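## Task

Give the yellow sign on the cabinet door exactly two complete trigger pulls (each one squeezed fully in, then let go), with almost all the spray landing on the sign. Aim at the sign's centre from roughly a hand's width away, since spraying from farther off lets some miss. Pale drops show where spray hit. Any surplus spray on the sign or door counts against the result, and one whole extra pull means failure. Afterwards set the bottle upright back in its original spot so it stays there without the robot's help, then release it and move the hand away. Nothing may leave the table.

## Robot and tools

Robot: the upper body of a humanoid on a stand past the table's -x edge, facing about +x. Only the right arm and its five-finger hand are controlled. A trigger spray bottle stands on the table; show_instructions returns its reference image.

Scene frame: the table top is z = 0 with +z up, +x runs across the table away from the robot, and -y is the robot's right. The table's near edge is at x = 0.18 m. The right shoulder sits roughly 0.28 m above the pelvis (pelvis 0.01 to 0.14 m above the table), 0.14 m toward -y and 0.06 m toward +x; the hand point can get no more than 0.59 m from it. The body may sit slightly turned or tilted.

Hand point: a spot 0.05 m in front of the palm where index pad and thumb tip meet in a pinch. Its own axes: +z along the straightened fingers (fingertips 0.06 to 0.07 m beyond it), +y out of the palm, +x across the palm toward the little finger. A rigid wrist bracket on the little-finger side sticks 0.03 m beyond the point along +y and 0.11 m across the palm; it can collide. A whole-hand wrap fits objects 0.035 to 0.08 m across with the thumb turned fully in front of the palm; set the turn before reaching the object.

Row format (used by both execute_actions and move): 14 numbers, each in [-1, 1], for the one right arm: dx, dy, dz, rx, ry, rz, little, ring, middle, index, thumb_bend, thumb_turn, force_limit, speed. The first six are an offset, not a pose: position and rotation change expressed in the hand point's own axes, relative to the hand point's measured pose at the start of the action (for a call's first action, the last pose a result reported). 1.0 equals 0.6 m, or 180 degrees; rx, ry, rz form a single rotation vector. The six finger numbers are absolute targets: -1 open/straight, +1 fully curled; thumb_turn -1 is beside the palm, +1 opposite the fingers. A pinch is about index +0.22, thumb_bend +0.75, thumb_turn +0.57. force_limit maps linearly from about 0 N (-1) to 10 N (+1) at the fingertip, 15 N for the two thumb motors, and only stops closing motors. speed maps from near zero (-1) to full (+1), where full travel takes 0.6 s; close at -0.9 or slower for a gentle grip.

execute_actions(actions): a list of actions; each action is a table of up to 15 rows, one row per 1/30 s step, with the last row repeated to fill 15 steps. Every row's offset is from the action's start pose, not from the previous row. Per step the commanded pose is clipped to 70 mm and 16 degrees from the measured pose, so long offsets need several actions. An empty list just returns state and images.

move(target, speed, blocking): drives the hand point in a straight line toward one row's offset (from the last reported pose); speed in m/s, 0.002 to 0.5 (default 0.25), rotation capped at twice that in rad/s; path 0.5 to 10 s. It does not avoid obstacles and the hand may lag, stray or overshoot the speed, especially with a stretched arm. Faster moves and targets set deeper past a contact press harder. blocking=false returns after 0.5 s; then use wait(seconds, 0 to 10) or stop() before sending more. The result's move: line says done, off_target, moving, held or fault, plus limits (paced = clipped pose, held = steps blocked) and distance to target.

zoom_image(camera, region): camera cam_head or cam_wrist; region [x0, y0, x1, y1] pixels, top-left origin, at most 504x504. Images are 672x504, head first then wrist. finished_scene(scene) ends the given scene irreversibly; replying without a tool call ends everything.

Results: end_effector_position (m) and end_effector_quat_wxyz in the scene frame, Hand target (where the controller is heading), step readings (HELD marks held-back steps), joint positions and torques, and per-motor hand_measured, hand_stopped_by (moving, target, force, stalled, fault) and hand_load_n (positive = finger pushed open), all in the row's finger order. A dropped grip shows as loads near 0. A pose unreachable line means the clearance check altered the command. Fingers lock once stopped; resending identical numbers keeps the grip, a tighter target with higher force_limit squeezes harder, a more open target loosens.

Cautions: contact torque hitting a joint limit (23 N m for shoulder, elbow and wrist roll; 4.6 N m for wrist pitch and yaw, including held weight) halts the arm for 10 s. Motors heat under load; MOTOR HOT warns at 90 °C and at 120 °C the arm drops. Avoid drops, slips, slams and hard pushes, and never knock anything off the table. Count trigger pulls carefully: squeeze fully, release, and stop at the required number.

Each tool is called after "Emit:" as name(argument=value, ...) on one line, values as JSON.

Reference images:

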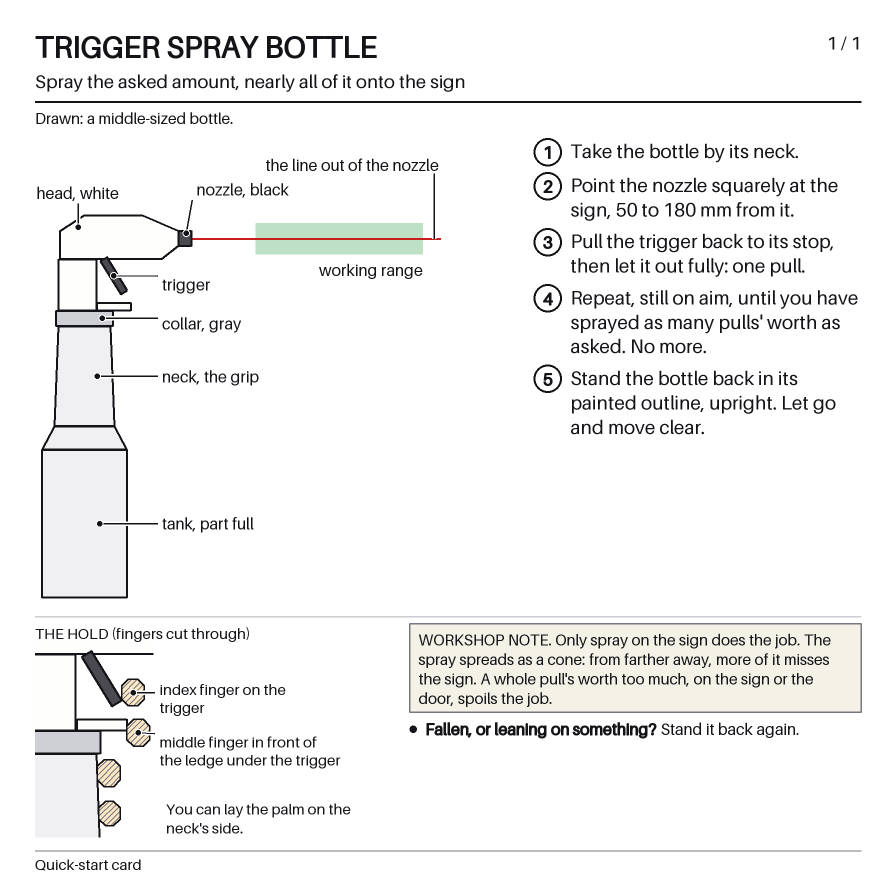

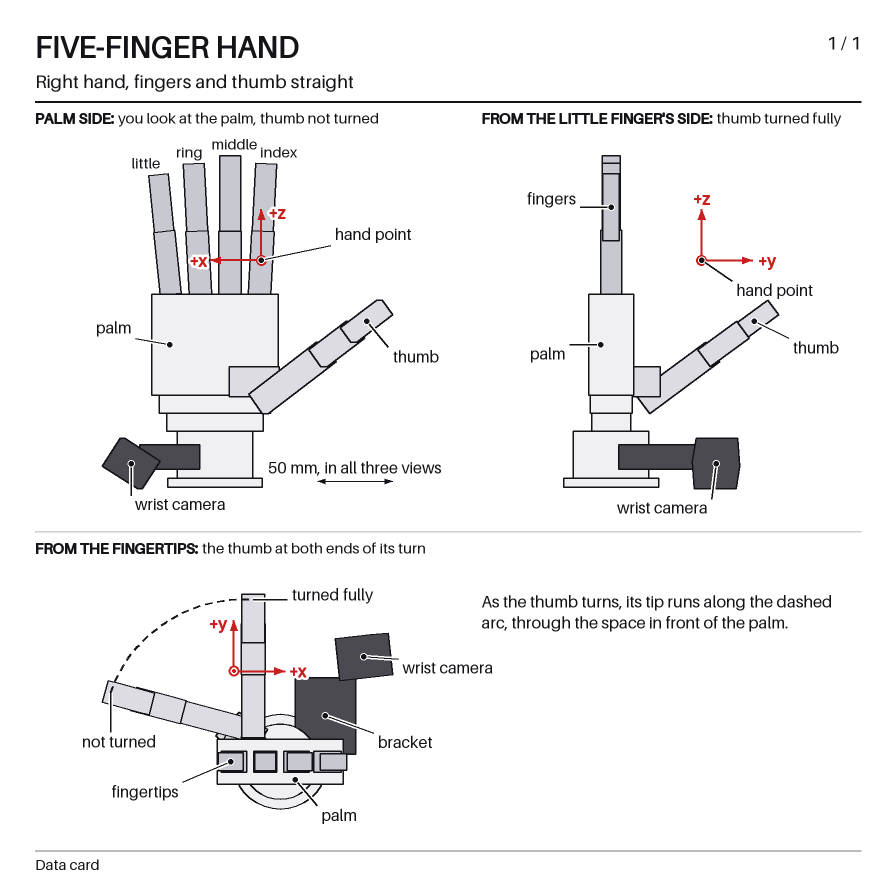

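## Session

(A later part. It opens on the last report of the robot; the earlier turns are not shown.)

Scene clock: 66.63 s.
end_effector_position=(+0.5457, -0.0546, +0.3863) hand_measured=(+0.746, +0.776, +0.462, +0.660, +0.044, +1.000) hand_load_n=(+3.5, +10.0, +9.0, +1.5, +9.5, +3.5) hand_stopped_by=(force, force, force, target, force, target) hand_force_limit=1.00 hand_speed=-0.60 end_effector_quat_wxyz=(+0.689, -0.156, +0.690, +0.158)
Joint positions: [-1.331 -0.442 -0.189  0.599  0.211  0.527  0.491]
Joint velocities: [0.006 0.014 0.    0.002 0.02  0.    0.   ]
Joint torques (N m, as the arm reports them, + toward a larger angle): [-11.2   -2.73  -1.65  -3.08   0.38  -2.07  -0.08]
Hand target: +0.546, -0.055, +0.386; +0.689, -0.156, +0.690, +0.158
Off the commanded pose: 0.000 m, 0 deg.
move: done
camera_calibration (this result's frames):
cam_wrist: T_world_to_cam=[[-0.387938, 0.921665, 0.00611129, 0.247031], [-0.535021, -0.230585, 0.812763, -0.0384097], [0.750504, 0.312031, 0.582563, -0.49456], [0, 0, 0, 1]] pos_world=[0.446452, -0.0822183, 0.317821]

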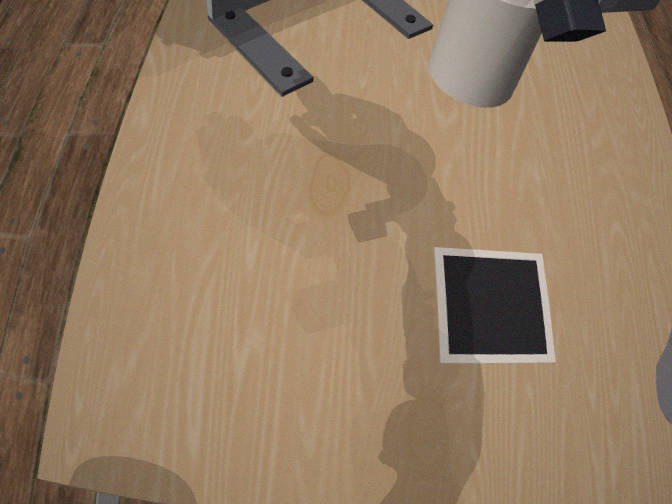

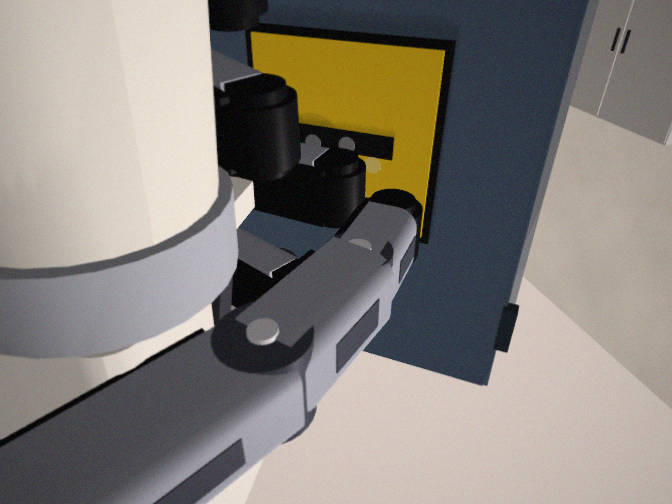

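On the sign.

Emit:
move(target=[0,0,0,0,0,0,1,1,1,1,1,1,0.4,-0.6])

Emit:
zoom_image(camera="cam_wrist", region=[150,20,500,350])

Scene clock: 68.63 s.
end_effector_position=(+0.5457, -0.0546, +0.3863) hand_measured=(+0.746, +0.776, +0.462, +0.854, +0.044, +1.000) hand_load_n=(+5.5, +8.5, +7.5, +8.5, +10.0, +4.5) hand_stopped_by=(force, force, force, force, force, target) hand_force_limit=0.40 hand_speed=-0.60 end_effector_quat_wxyz=(+0.689, -0.156, +0.690, +0.158)
Joint positions: [-1.331 -0.442 -0.189  0.599  0.211  0.527  0.491]
Joint velocities: [ 0.008  0.     0.006 -0.015  0.017  0.     0.   ]
Joint torques (N m, as the arm reports them, + toward a larger angle): [-11.08  -2.64  -1.86  -3.08   0.39  -2.06  -0.1 ]
Hand target: +0.546, -0.055, +0.386; +0.689, -0.156, +0.690, +0.158
Off the commanded pose: 0.000 m, 0 deg.
move: done
camera_calibration (this result's frames):
cam_wrist: T_world_to_cam=[[-0.388024, 0.921628, 0.00617033, 0.24701], [-0.534976, -0.230677, 0.812766, -0.0384248], [0.750492, 0.312072, 0.582557, -0.494551], [0, 0, 0, 1]] pos_world=[0.446446, -0.0821796, 0.31781]

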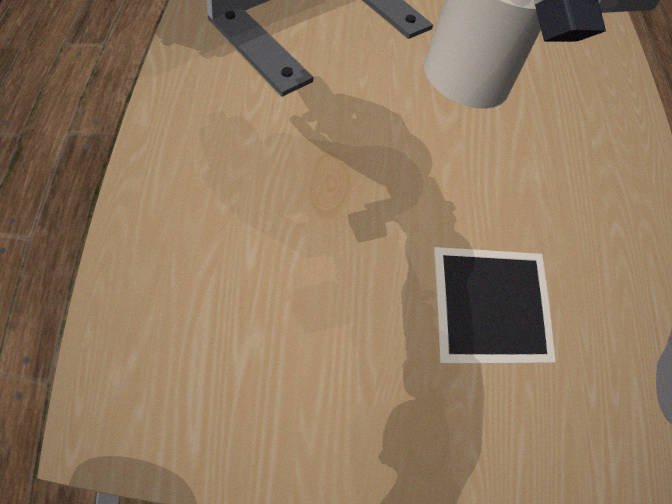

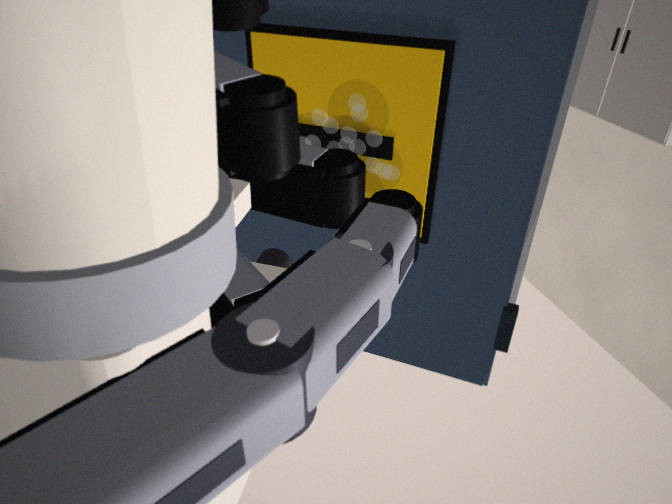

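Region (150, 20, 500, 350) of cam_wrist's 672x504 image, scaled by 1.440, with more detail than that image has; it fills the top 475 rows of this view, and the rest is white.

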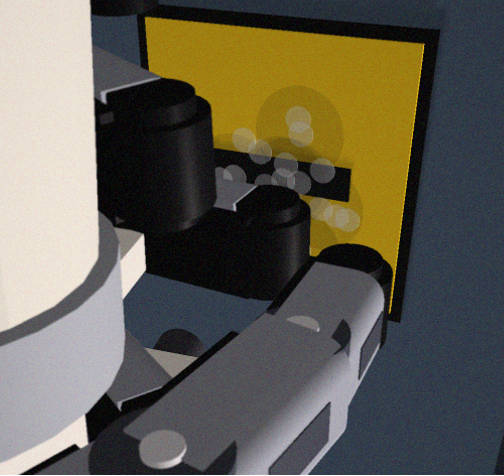

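Emit:
move(target=[0.01,0.005,0,0,0,0,1,1,1,0.35,1,1,0.4,-0.3], speed=0.03)

Emit:
move(target=[0,0,0,0,0,0,1,1,1,0.8,1,1,0.6,-0.6])

Emit:
move(target=[0,0,0,0,0,0,1,1,1,1,1,1,0.8,-0.7])

Emit:
zoom_image(camera="cam_wrist", region=[160,200,340,350])

Scene clock: 72.10 s.
end_effector_position=(+0.5445, -0.0524, +0.3803) hand_measured=(+0.746, +0.776, +0.462, +0.350, +0.044, +1.000) hand_load_n=(+1.5, +7.5, +8.0, +0.0, +10.0, +4.5) hand_stopped_by=(force, force, force, target, force, target) hand_force_limit=0.40 hand_speed=-0.30 end_effector_quat_wxyz=(+0.688, -0.156, +0.691, +0.159)
Joint positions: [-1.308 -0.43  -0.189  0.579  0.211  0.523  0.484]
Joint velocities: [ 0.    -0.012  0.009  0.003 -0.009 -0.003  0.   ]
Joint torques (N m, as the arm reports them, + toward a larger angle): [-10.78  -2.43  -1.69  -3.37   0.38  -2.22  -0.12]
Hand target: +0.544, -0.052, +0.380; +0.689, -0.156, +0.690, +0.159
Off the commanded pose: 0.001 m, 0 deg.
move: done
camera_calibration (this result's frames):
cam_wrist: T_world_to_cam=[[-0.388775, 0.921298, 0.00798696, 0.244331], [-0.532635, -0.231821, 0.813977, -0.0354887], [0.751767, 0.3122, 0.580842, -0.490896], [0, 0, 0, 1]] pos_world=[0.445127, -0.080071, 0.312068]

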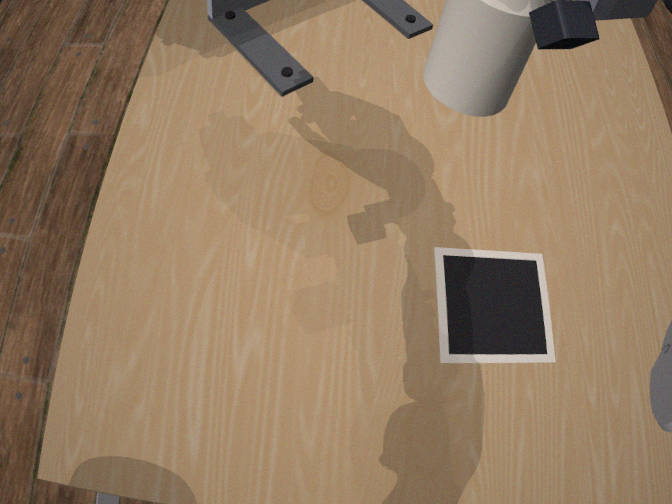

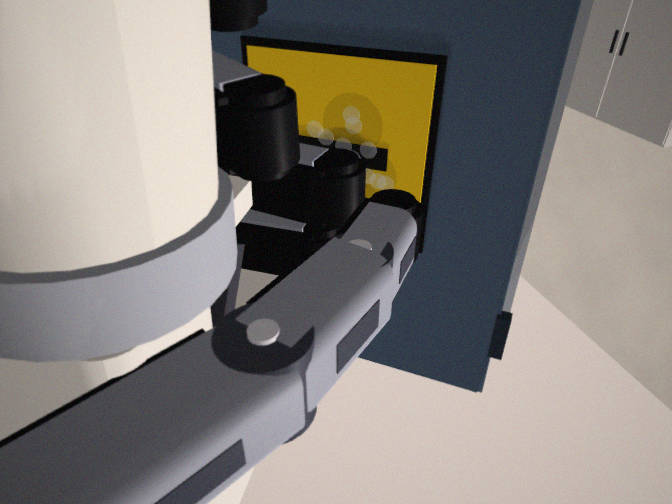

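Scene clock: 73.07 s.
end_effector_position=(+0.5445, -0.0524, +0.3803) hand_measured=(+0.746, +0.776, +0.462, +0.798, +0.044, +1.000) hand_load_n=(+3.0, +8.0, +8.0, +4.5, +9.5, +5.0) hand_stopped_by=(force, force, force, target, force, target) hand_force_limit=0.60 hand_speed=-0.60 end_effector_quat_wxyz=(+0.688, -0.156, +0.691, +0.159)
Joint positions: [-1.308 -0.43  -0.189  0.579  0.211  0.523  0.484]
Joint velocities: [-0.005  0.005 -0.003 -0.009  0.002  0.     0.   ]
Joint torques (N m, as the arm reports them, + toward a larger angle): [-11.22  -2.65  -1.9   -3.26   0.38  -2.08  -0.06]
Hand target: +0.545, -0.052, +0.380; +0.688, -0.156, +0.691, +0.159
Off the commanded pose: 0.000 m, 0 deg.
move: done
camera_calibration (this result's frames):
cam_wrist: T_world_to_cam=[[-0.388784, 0.921295, 0.007921, 0.244352], [-0.532754, -0.231819, 0.8139, -0.0354265], [0.751678, 0.312211, 0.580951, -0.490904], [0, 0, 0, 1]] pos_world=[0.445128, -0.0800668, 0.312089]

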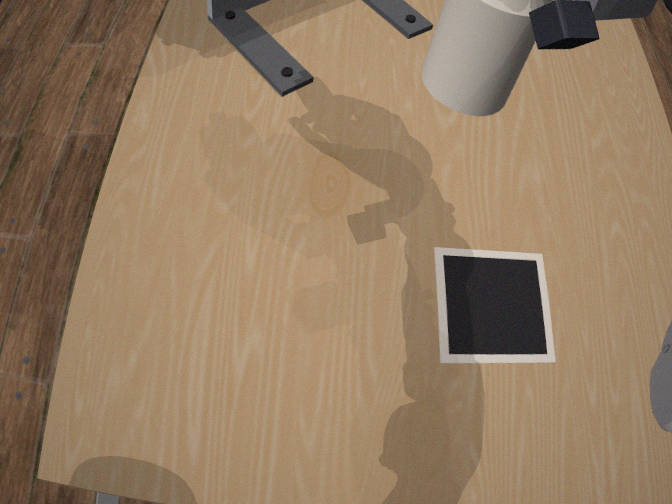

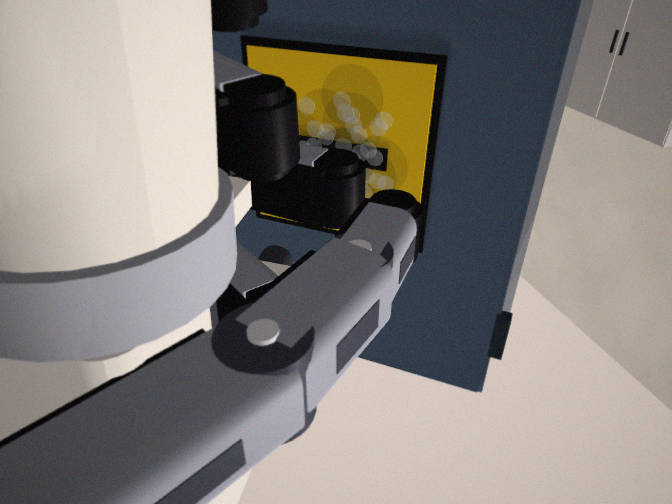

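Scene clock: 73.57 s.
end_effector_position=(+0.5445, -0.0524, +0.3804) hand_measured=(+0.746, +0.776, +0.462, +0.876, +0.044, +1.000) hand_load_n=(+6.5, +8.5, +7.0, +10.0, +10.0, +4.5) hand_stopped_by=(force, force, force, force, force, target) hand_force_limit=0.80 hand_speed=-0.70 end_effector_quat_wxyz=(+0.688, -0.156, +0.691, +0.159)
Joint positions: [-1.308 -0.43  -0.189  0.579  0.211  0.523  0.484]
Joint velocities: [-0.002 -0.005  0.002 -0.002  0.002  0.     0.   ]
Joint torques (N m, as the arm reports them, + toward a larger angle): [-11.14  -2.59  -1.9   -3.13   0.57  -2.08  -0.09]
Hand target: +0.545, -0.052, +0.380; +0.688, -0.156, +0.691, +0.159
Off the commanded pose: 0.000 m, 0 deg.
move: done
camera_calibration (this result's frames):
cam_wrist: T_world_to_cam=[[-0.388785, 0.921294, 0.007904, 0.244358], [-0.532788, -0.231818, 0.813878, -0.0354077], [0.751654, 0.312213, 0.580982, -0.490907], [0, 0, 0, 1]] pos_world=[0.44513, -0.0800664, 0.312094]

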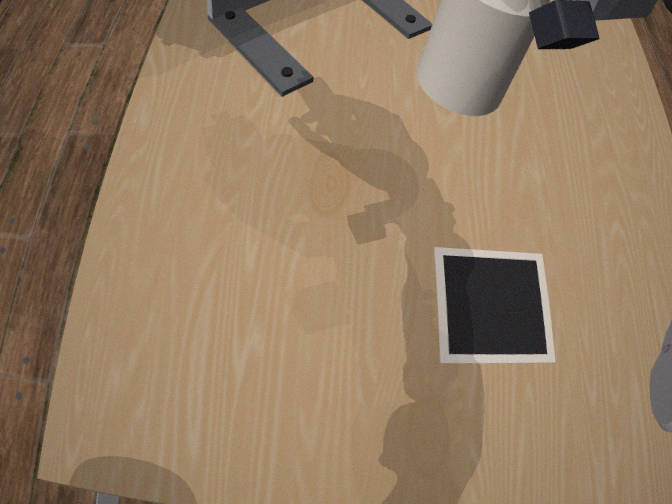

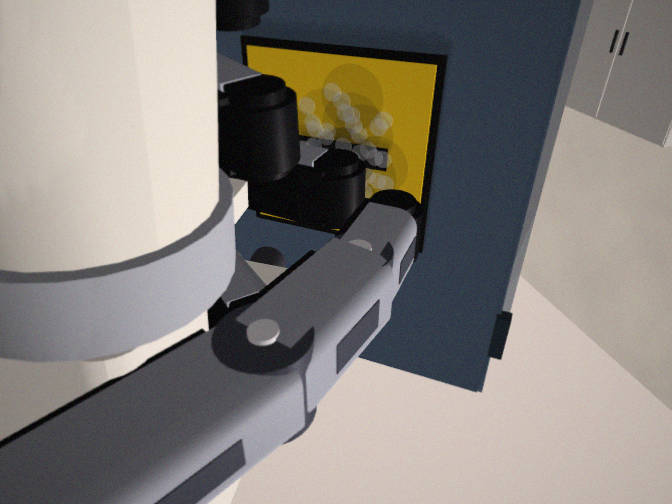

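Region (160, 200, 340, 350) of cam_wrist's 672x504 image, scaled by 2.800, with more detail than that image has.

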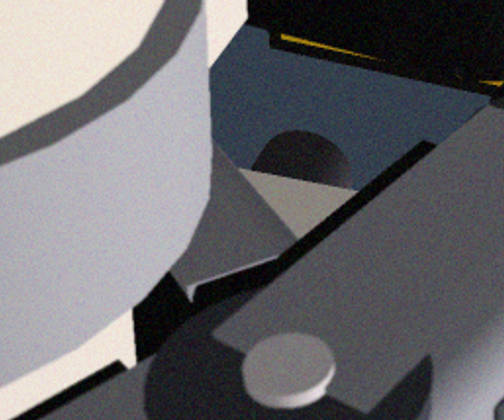

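Emit:
zoom_image(camera="cam_wrist", region=[260,40,460,220])

Emit:
move(target=[0,0,0,0,0,0,1,1,1,0.98,1,1,1,1])

Emit:
zoom_image(camera="cam_wrist", region=[260,40,460,220])

Region (260, 40, 460, 220) of cam_wrist's 672x504 image, scaled by 2.520, with more detail than that image has; it fills the top 454 rows of this view, and the rest is white.

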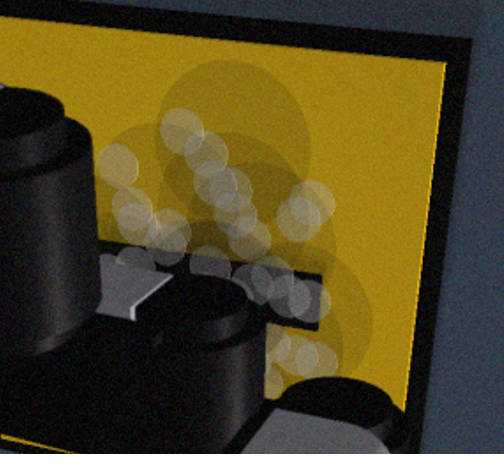

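Scene clock: 76.43 s.
end_effector_position=(+0.5445, -0.0524, +0.3804) hand_measured=(+0.746, +0.776, +0.462, +0.876, +0.044, +1.000) hand_load_n=(+6.5, +8.5, +7.0, +10.0, +10.0, +4.5) hand_stopped_by=(force, force, force, force, force, target) hand_force_limit=1.00 hand_speed=1.00 end_effector_quat_wxyz=(+0.688, -0.156, +0.691, +0.159)
Joint positions: [-1.308 -0.43  -0.189  0.579  0.211  0.523  0.484]
Joint velocities: [-0.011 -0.006  0.006  0.     0.003  0.     0.   ]
Joint torques (N m, as the arm reports them, + toward a larger angle): [-11.    -2.68  -1.71  -3.15   0.54  -2.07  -0.07]
Hand target: +0.545, -0.052, +0.380; +0.688, -0.156, +0.691, +0.159
Off the commanded pose: 0.000 m, 0 deg.
move: done
camera_calibration (this result's frames):
cam_wrist: T_world_to_cam=[[-0.388785, 0.921294, 0.00790396, 0.244358], [-0.532788, -0.231818, 0.813878, -0.0354078], [0.751654, 0.312213, 0.580982, -0.490907], [0, 0, 0, 1]] pos_world=[0.44513, -0.0800664, 0.312094]

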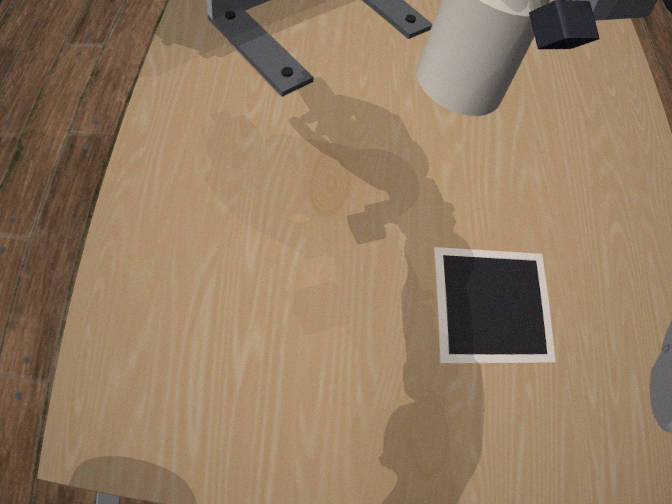

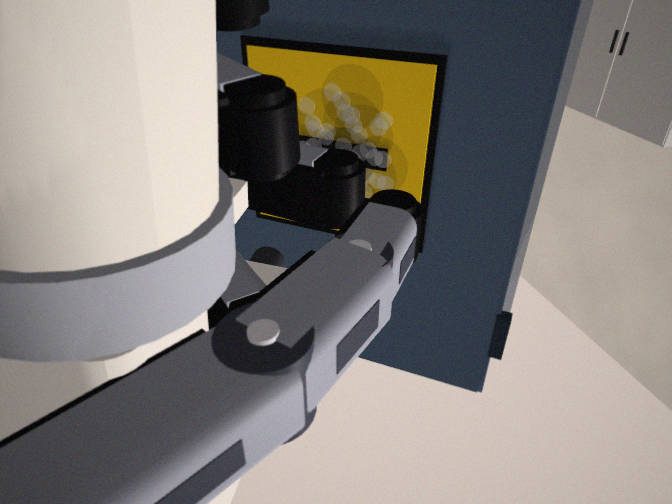

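Region (260, 40, 460, 220) of cam_wrist's 672x504 image, scaled by 2.520, with more detail than that image has; it fills the top 454 rows of this view, and the rest is white.

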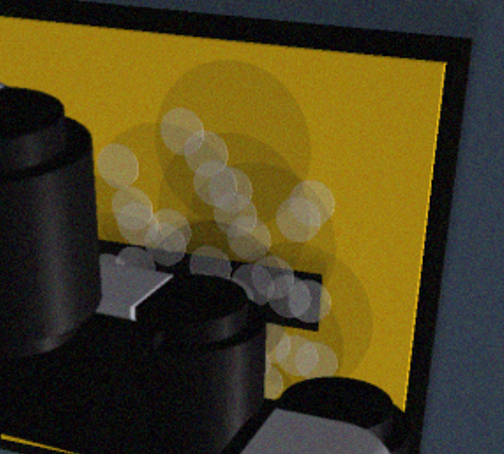

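Emit:
move(target=[0.195,-0.012,-0.236,0.098,0,0,1,1,1,0.98,1,1,1,1], speed=0.12)

Emit:
zoom_image(camera="cam_head", region=[502,0,672,200])

Emit:
zoom_image(camera="cam_wrist", region=[380,120,560,300])

Scene clock: 81.67 s.
end_effector_position=(+0.4193, -0.1185, +0.2640) hand_measured=(+0.746, +0.776, +0.462, +0.876, +0.044, +1.000) hand_load_n=(+6.5, +8.5, +7.0, +10.0, +10.0, +4.5) hand_stopped_by=(force, force, force, force, force, target) hand_force_limit=1.00 hand_speed=1.00 end_effector_quat_wxyz=(+0.704, -0.043, +0.707, +0.056)
Joint positions: [-0.287 -0.183 -0.296 -0.482  0.213  0.552  0.238]
Joint velocities: [ 0.     0.003 -0.002 -0.003  0.012  0.    -0.001]
Joint torques (N m, as the arm reports them, + toward a larger angle): [-4.98 -1.45 -1.36 -3.33  0.07 -2.33 -0.17]
Hand target: +0.419, -0.119, +0.265; +0.706, -0.042, +0.705, +0.054
Off the commanded pose: 0.002 m, 1 deg.
move: done
camera_calibration (this result's frames):
cam_wrist: T_world_to_cam=[[-0.0890413, 0.995801, 0.0212417, 0.137095], [-0.576638, -0.0689266, 0.814087, 0.0149427], [0.812133, 0.0602386, 0.580355, -0.363609], [0, 0, 0, 1]] pos_world=[0.316123, -0.113586, 0.195946]

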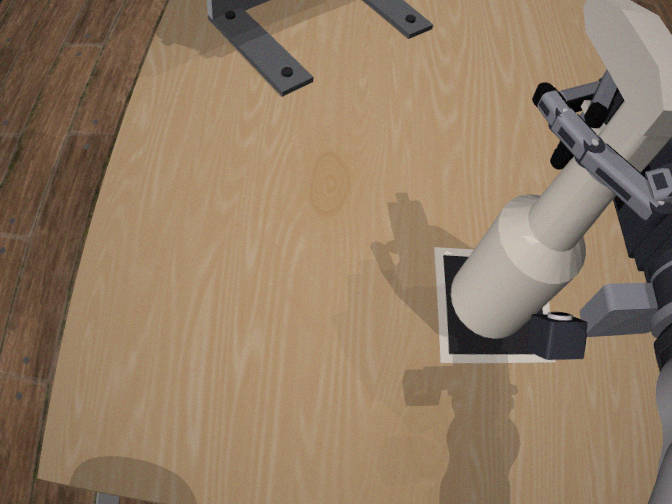

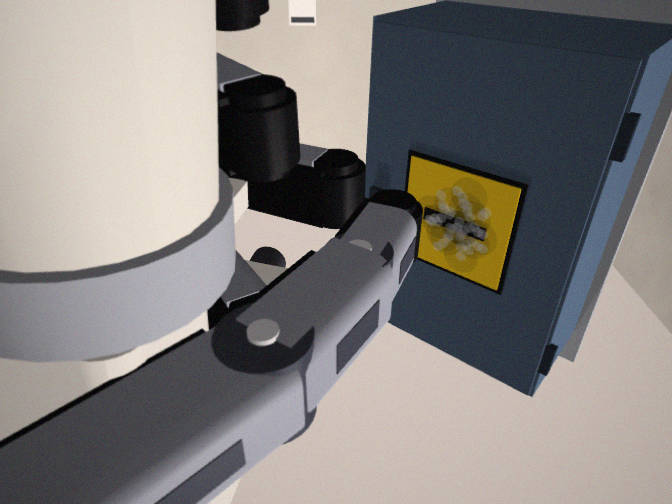

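Region (502, 0, 672, 200) of cam_head's 672x504 image, scaled by 2.520, with more detail than that image has; it fills the left 428 columns of this view, and the rest is white.

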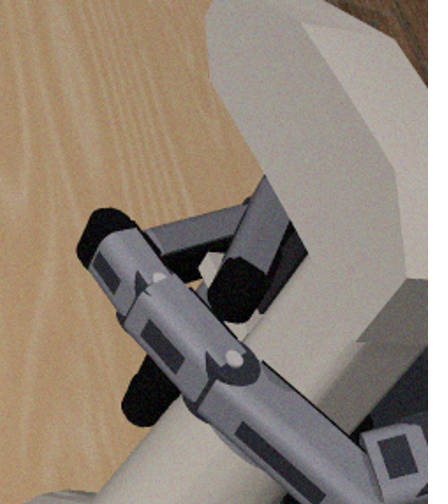

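Region (380, 120, 560, 300) of cam_wrist's 672x504 image, scaled by 2.800, with more detail than that image has.

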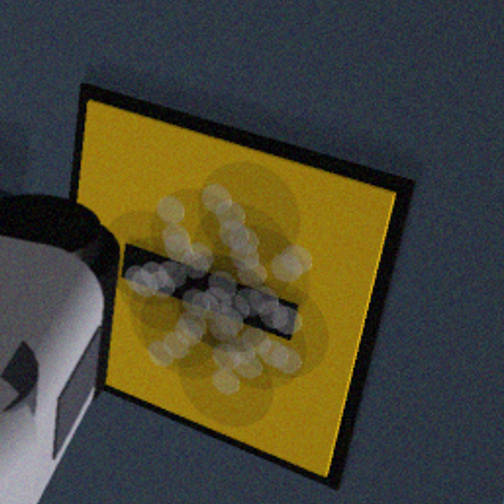

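Emit:
move(target=[0.026,-0.006,0,0,0,-0.011,1,1,1,-0.3,1,1,1,0], speed=0.04)

Scene clock: 83.70 s.
end_effector_position=(+0.4198, -0.1235, +0.2495) hand_measured=(+0.746, +0.776, +0.462, -0.300, +0.044, +1.000) hand_load_n=(+0.5, +7.0, +7.5, +0.0, +10.0, +4.0) hand_stopped_by=(force, force, force, target, force, target) hand_force_limit=1.00 hand_speed=0.00 end_effector_quat_wxyz=(+0.706, -0.050, +0.705, +0.044)
Joint positions: [-0.259 -0.19  -0.286 -0.4    0.19   0.436  0.257]
Joint velocities: [-0.003  0.003  0.014 -0.002 -0.003  0.     0.   ]
Joint torques (N m, as the arm reports them, + toward a larger angle): [-4.31 -1.7  -1.31 -3.21 -0.03 -2.35 -0.05]
Hand target: +0.420, -0.123, +0.248; +0.705, -0.053, +0.706, +0.043
Off the commanded pose: 0.002 m, 1 deg.
move: done
camera_calibration (this result's frames):
cam_wrist: T_world_to_cam=[[-0.0837783, 0.996468, -0.00567247, 0.147002], [-0.581648, -0.0442785, 0.812234, 0.03225], [0.809115, 0.071347, 0.583304, -0.353459], [0, 0, 0, 1]] pos_world=[0.317063, -0.119836, 0.180813]

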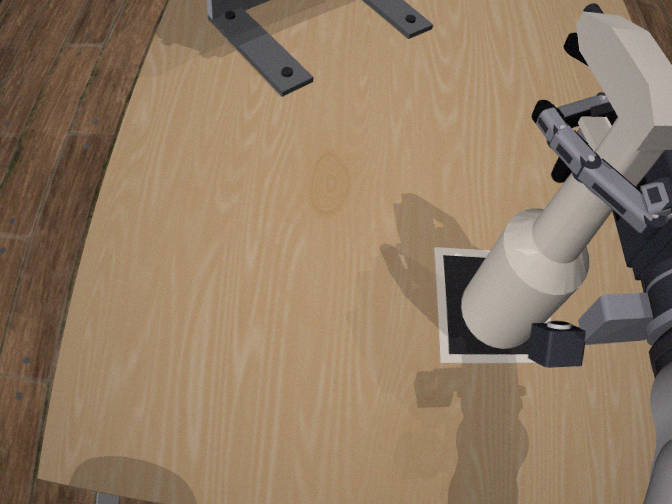

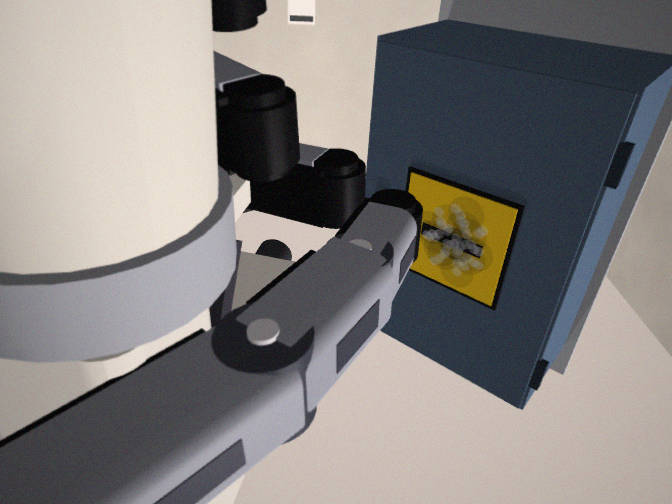

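Emit:
move(target=[0.011,0.004,0.012,0,0,0,1,1,1,-0.3,1,1,1,0], speed=0.02)

Emit:
move(target=[0,0,0,0,0,0,-1,-1,-1,-1,-1,1,1,-0.4])

Emit:
move(target=[0,-0.06,-0.15,0,0,0,-1,-1,-1,-1,-1,1,1,-0.4], speed=0.1)

Emit:
move(target=[0,-0.17,-0.02,0,0,0,-1,-1,-1,-1,-1,1,1,-0.4], speed=0.15)

Scene clock: 87.00 s.
end_effector_position=(+0.4262, -0.1212, +0.2436) hand_measured=(+0.746, +0.776, +0.462, -0.300, +0.044, +1.000) hand_load_n=(+0.5, +7.0, +7.5, +0.0, +10.0, +4.0) hand_stopped_by=(force, force, force, target, force, target) hand_force_limit=1.00 hand_speed=0.00 end_effector_quat_wxyz=(+0.706, -0.050, +0.705, +0.045)
Joint positions: [-0.279 -0.187 -0.269 -0.335  0.18   0.387  0.25 ]
Joint velocities: [ 0.    -0.011  0.006  0.003 -0.012 -0.004 -0.006]
Joint torques (N m, as the arm reports them, + toward a larger angle): [-4.84 -1.32 -1.22 -3.39 -0.12 -2.24 -0.15]
Hand target: +0.427, -0.121, +0.243; +0.706, -0.050, +0.706, +0.044
Off the commanded pose: 0.001 m, 0 deg.
move: done
camera_calibration (this result's frames):
cam_wrist: T_world_to_cam=[[-0.0844034, 0.996425, -0.00357113, 0.144988], [-0.582337, -0.0464187, 0.811621, 0.0410473], [0.808554, 0.0705832, 0.584173, -0.355401], [0, 0, 0, 1]] pos_world=[0.323502, -0.117479, 0.174819]

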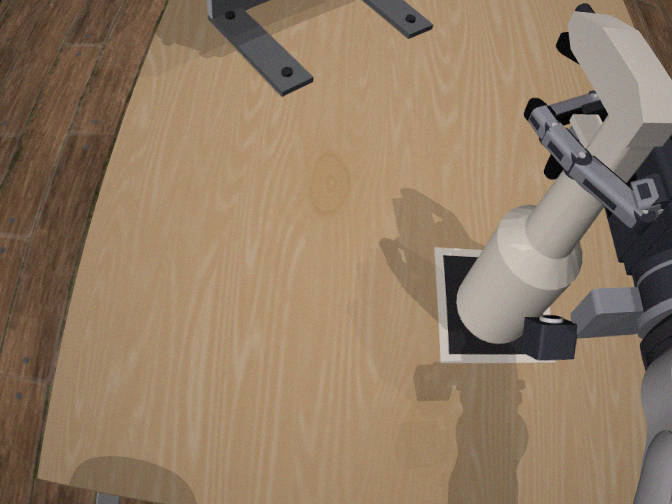

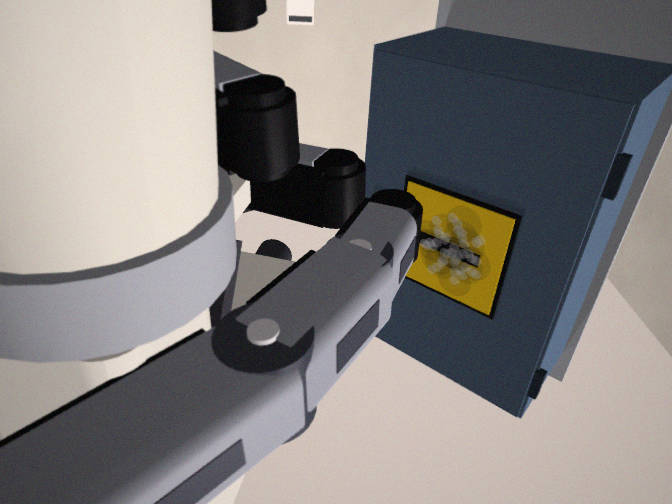

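Scene clock: 89.07 s.
end_effector_position=(+0.4261, -0.1209, +0.2453) hand_measured=(-1.000, -1.000, -1.000, -1.000, -1.000, +1.000) hand_load_n=(+0.0, +0.0, +0.0, +0.0, +0.0, +0.0) hand_stopped_by=(target, target, target, target, target, target) hand_force_limit=1.00 hand_speed=-0.40 end_effector_quat_wxyz=(+0.708, -0.050, +0.703, +0.045)
Joint positions: [-0.28  -0.187 -0.269 -0.337  0.18   0.384  0.25 ]
Joint velocities: [ 0.002  0.    -0.009  0.003 -0.003  0.     0.   ]
Joint torques (N m, as the arm reports them, + toward a larger angle): [-3.61 -1.45 -1.34 -2.56 -0.05 -1.43 -0.08]
Hand target: +0.426, -0.121, +0.244; +0.706, -0.050, +0.705, +0.045
Off the commanded pose: 0.002 m, 0 deg.
move: done
camera_calibration (this result's frames):
cam_wrist: T_world_to_cam=[[-0.0848752, 0.996381, -0.00453733, 0.145157], [-0.586749, -0.0462998, 0.808444, 0.0423611], [0.805309, 0.0712791, 0.588555, -0.355928], [0, 0, 0, 1]] pos_world=[0.323807, -0.117301, 0.175895]

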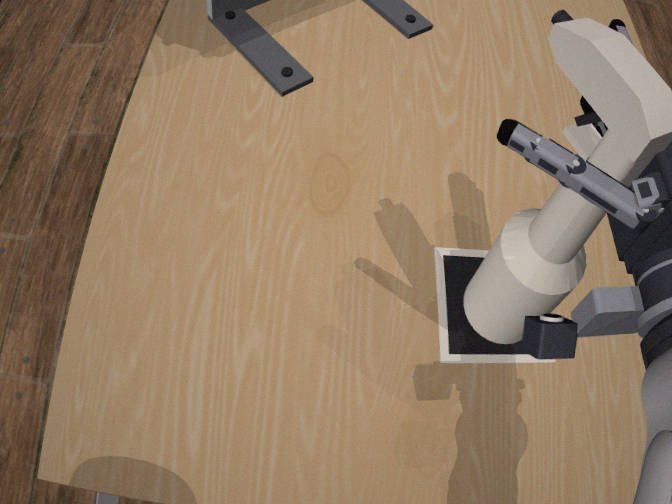

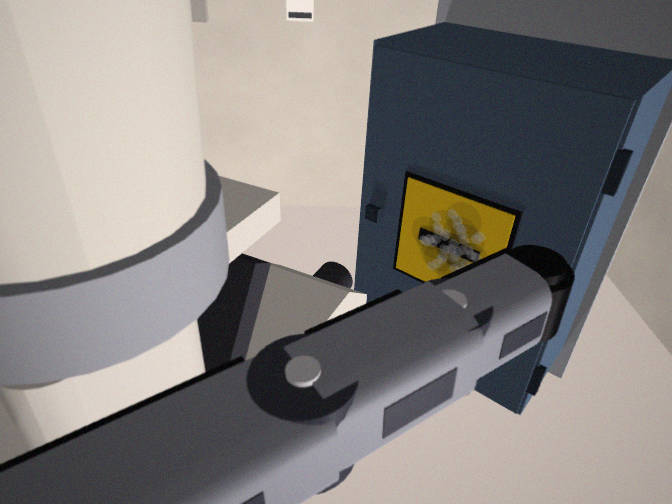

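Scene clock: 90.37 s.
end_effector_position=(+0.3409, -0.1691, +0.2463) hand_measured=(-1.000, -1.000, -1.000, -1.000, -1.000, +1.000) hand_load_n=(+0.0, +0.0, +0.0, +0.0, +0.0, +0.0) hand_stopped_by=(target, target, target, target, target, target) hand_force_limit=1.00 hand_speed=-0.40 end_effector_quat_wxyz=(+0.709, -0.047, +0.703, +0.040)
Joint positions: [ 0.122 -0.191 -0.497 -0.585  0.363  0.306  0.443]
Joint velocities: [-0.005 -0.008 -0.006  0.    -0.006  0.     0.   ]
Joint torques (N m, as the arm reports them, + toward a larger angle): [-0.61 -1.41 -1.83 -2.72  0.41 -1.72 -0.01]
Hand target: +0.340, -0.169, +0.248; +0.711, -0.046, +0.700, +0.043
Off the commanded pose: 0.002 m, 1 deg.
move: done
camera_calibration (this result's frames):
cam_wrist: T_world_to_cam=[[-0.0729933, 0.99731, -0.00673282, 0.182598], [-0.589067, -0.0376645, 0.807206, -0.00819313], [0.804781, 0.0628868, 0.590231, -0.286085], [0, 0, 0, 1]] pos_world=[0.238738, -0.164425, 0.176699]

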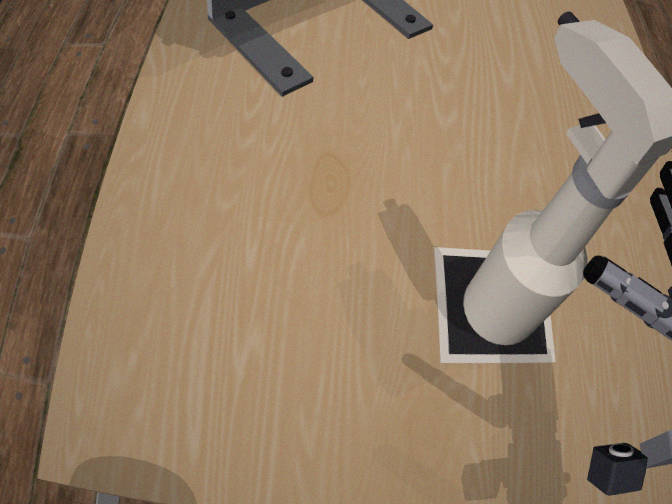

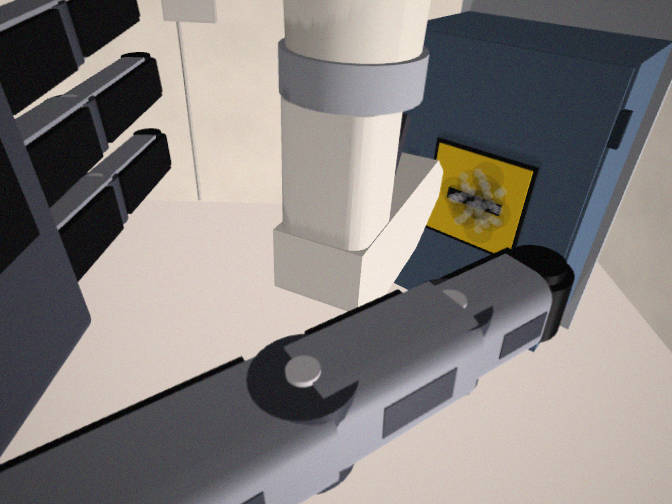

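Scene clock: 91.47 s.
end_effector_position=(+0.3382, -0.2728, +0.2503) hand_measured=(-1.000, -1.000, -1.000, -1.000, -1.000, +1.000) hand_load_n=(+0.0, +0.0, +0.0, +0.0, +0.0, +0.0) hand_stopped_by=(target, target, target, target, target, target) hand_force_limit=1.00 hand_speed=-0.40 end_effector_quat_wxyz=(+0.710, -0.047, +0.702, +0.035)
Joint positions: [ 0.018 -0.469 -0.799 -0.1    0.533  0.194  0.756]
Joint velocities: [-0.014  0.     0.002 -0.006  0.009  0.     0.006]
Joint torques (N m, as the arm reports them, + toward a larger angle): [-1.17 -3.91 -2.64 -2.07  0.52 -1.48 -0.03]
Hand target: +0.338, -0.273, +0.252; +0.712, -0.047, +0.700, +0.037
Off the commanded pose: 0.005 m, 1 deg.
move: off_target
camera_calibration (this result's frames):
cam_wrist: T_world_to_cam=[[-0.0665105, 0.99769, -0.0138227, 0.285539], [-0.591612, -0.0282764, 0.805727, -0.0130942], [0.803475, 0.0617669, 0.592126, -0.280142], [0, 0, 0, 1]] pos_world=[0.236331, -0.267946, 0.180376]

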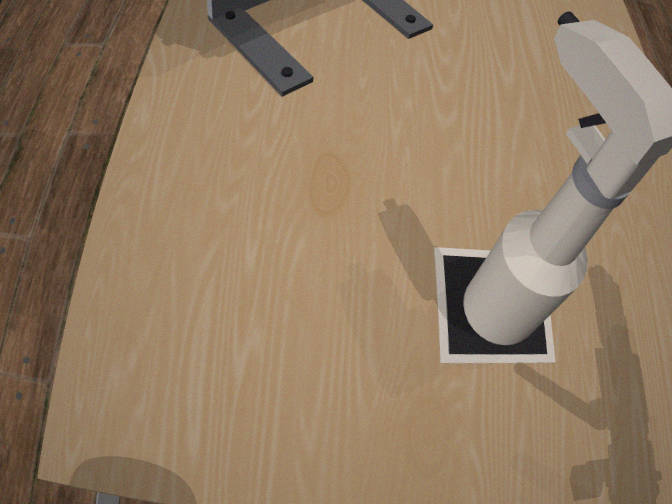

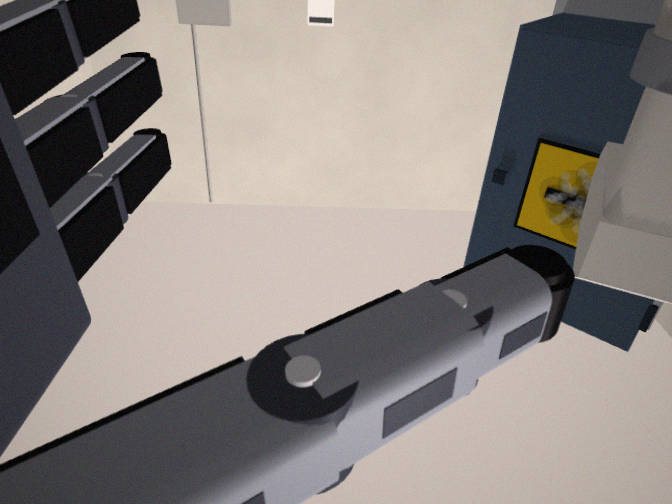

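Within the outline.

Emit:
finished_scene(scene=1)

The scene is finished: the task was done.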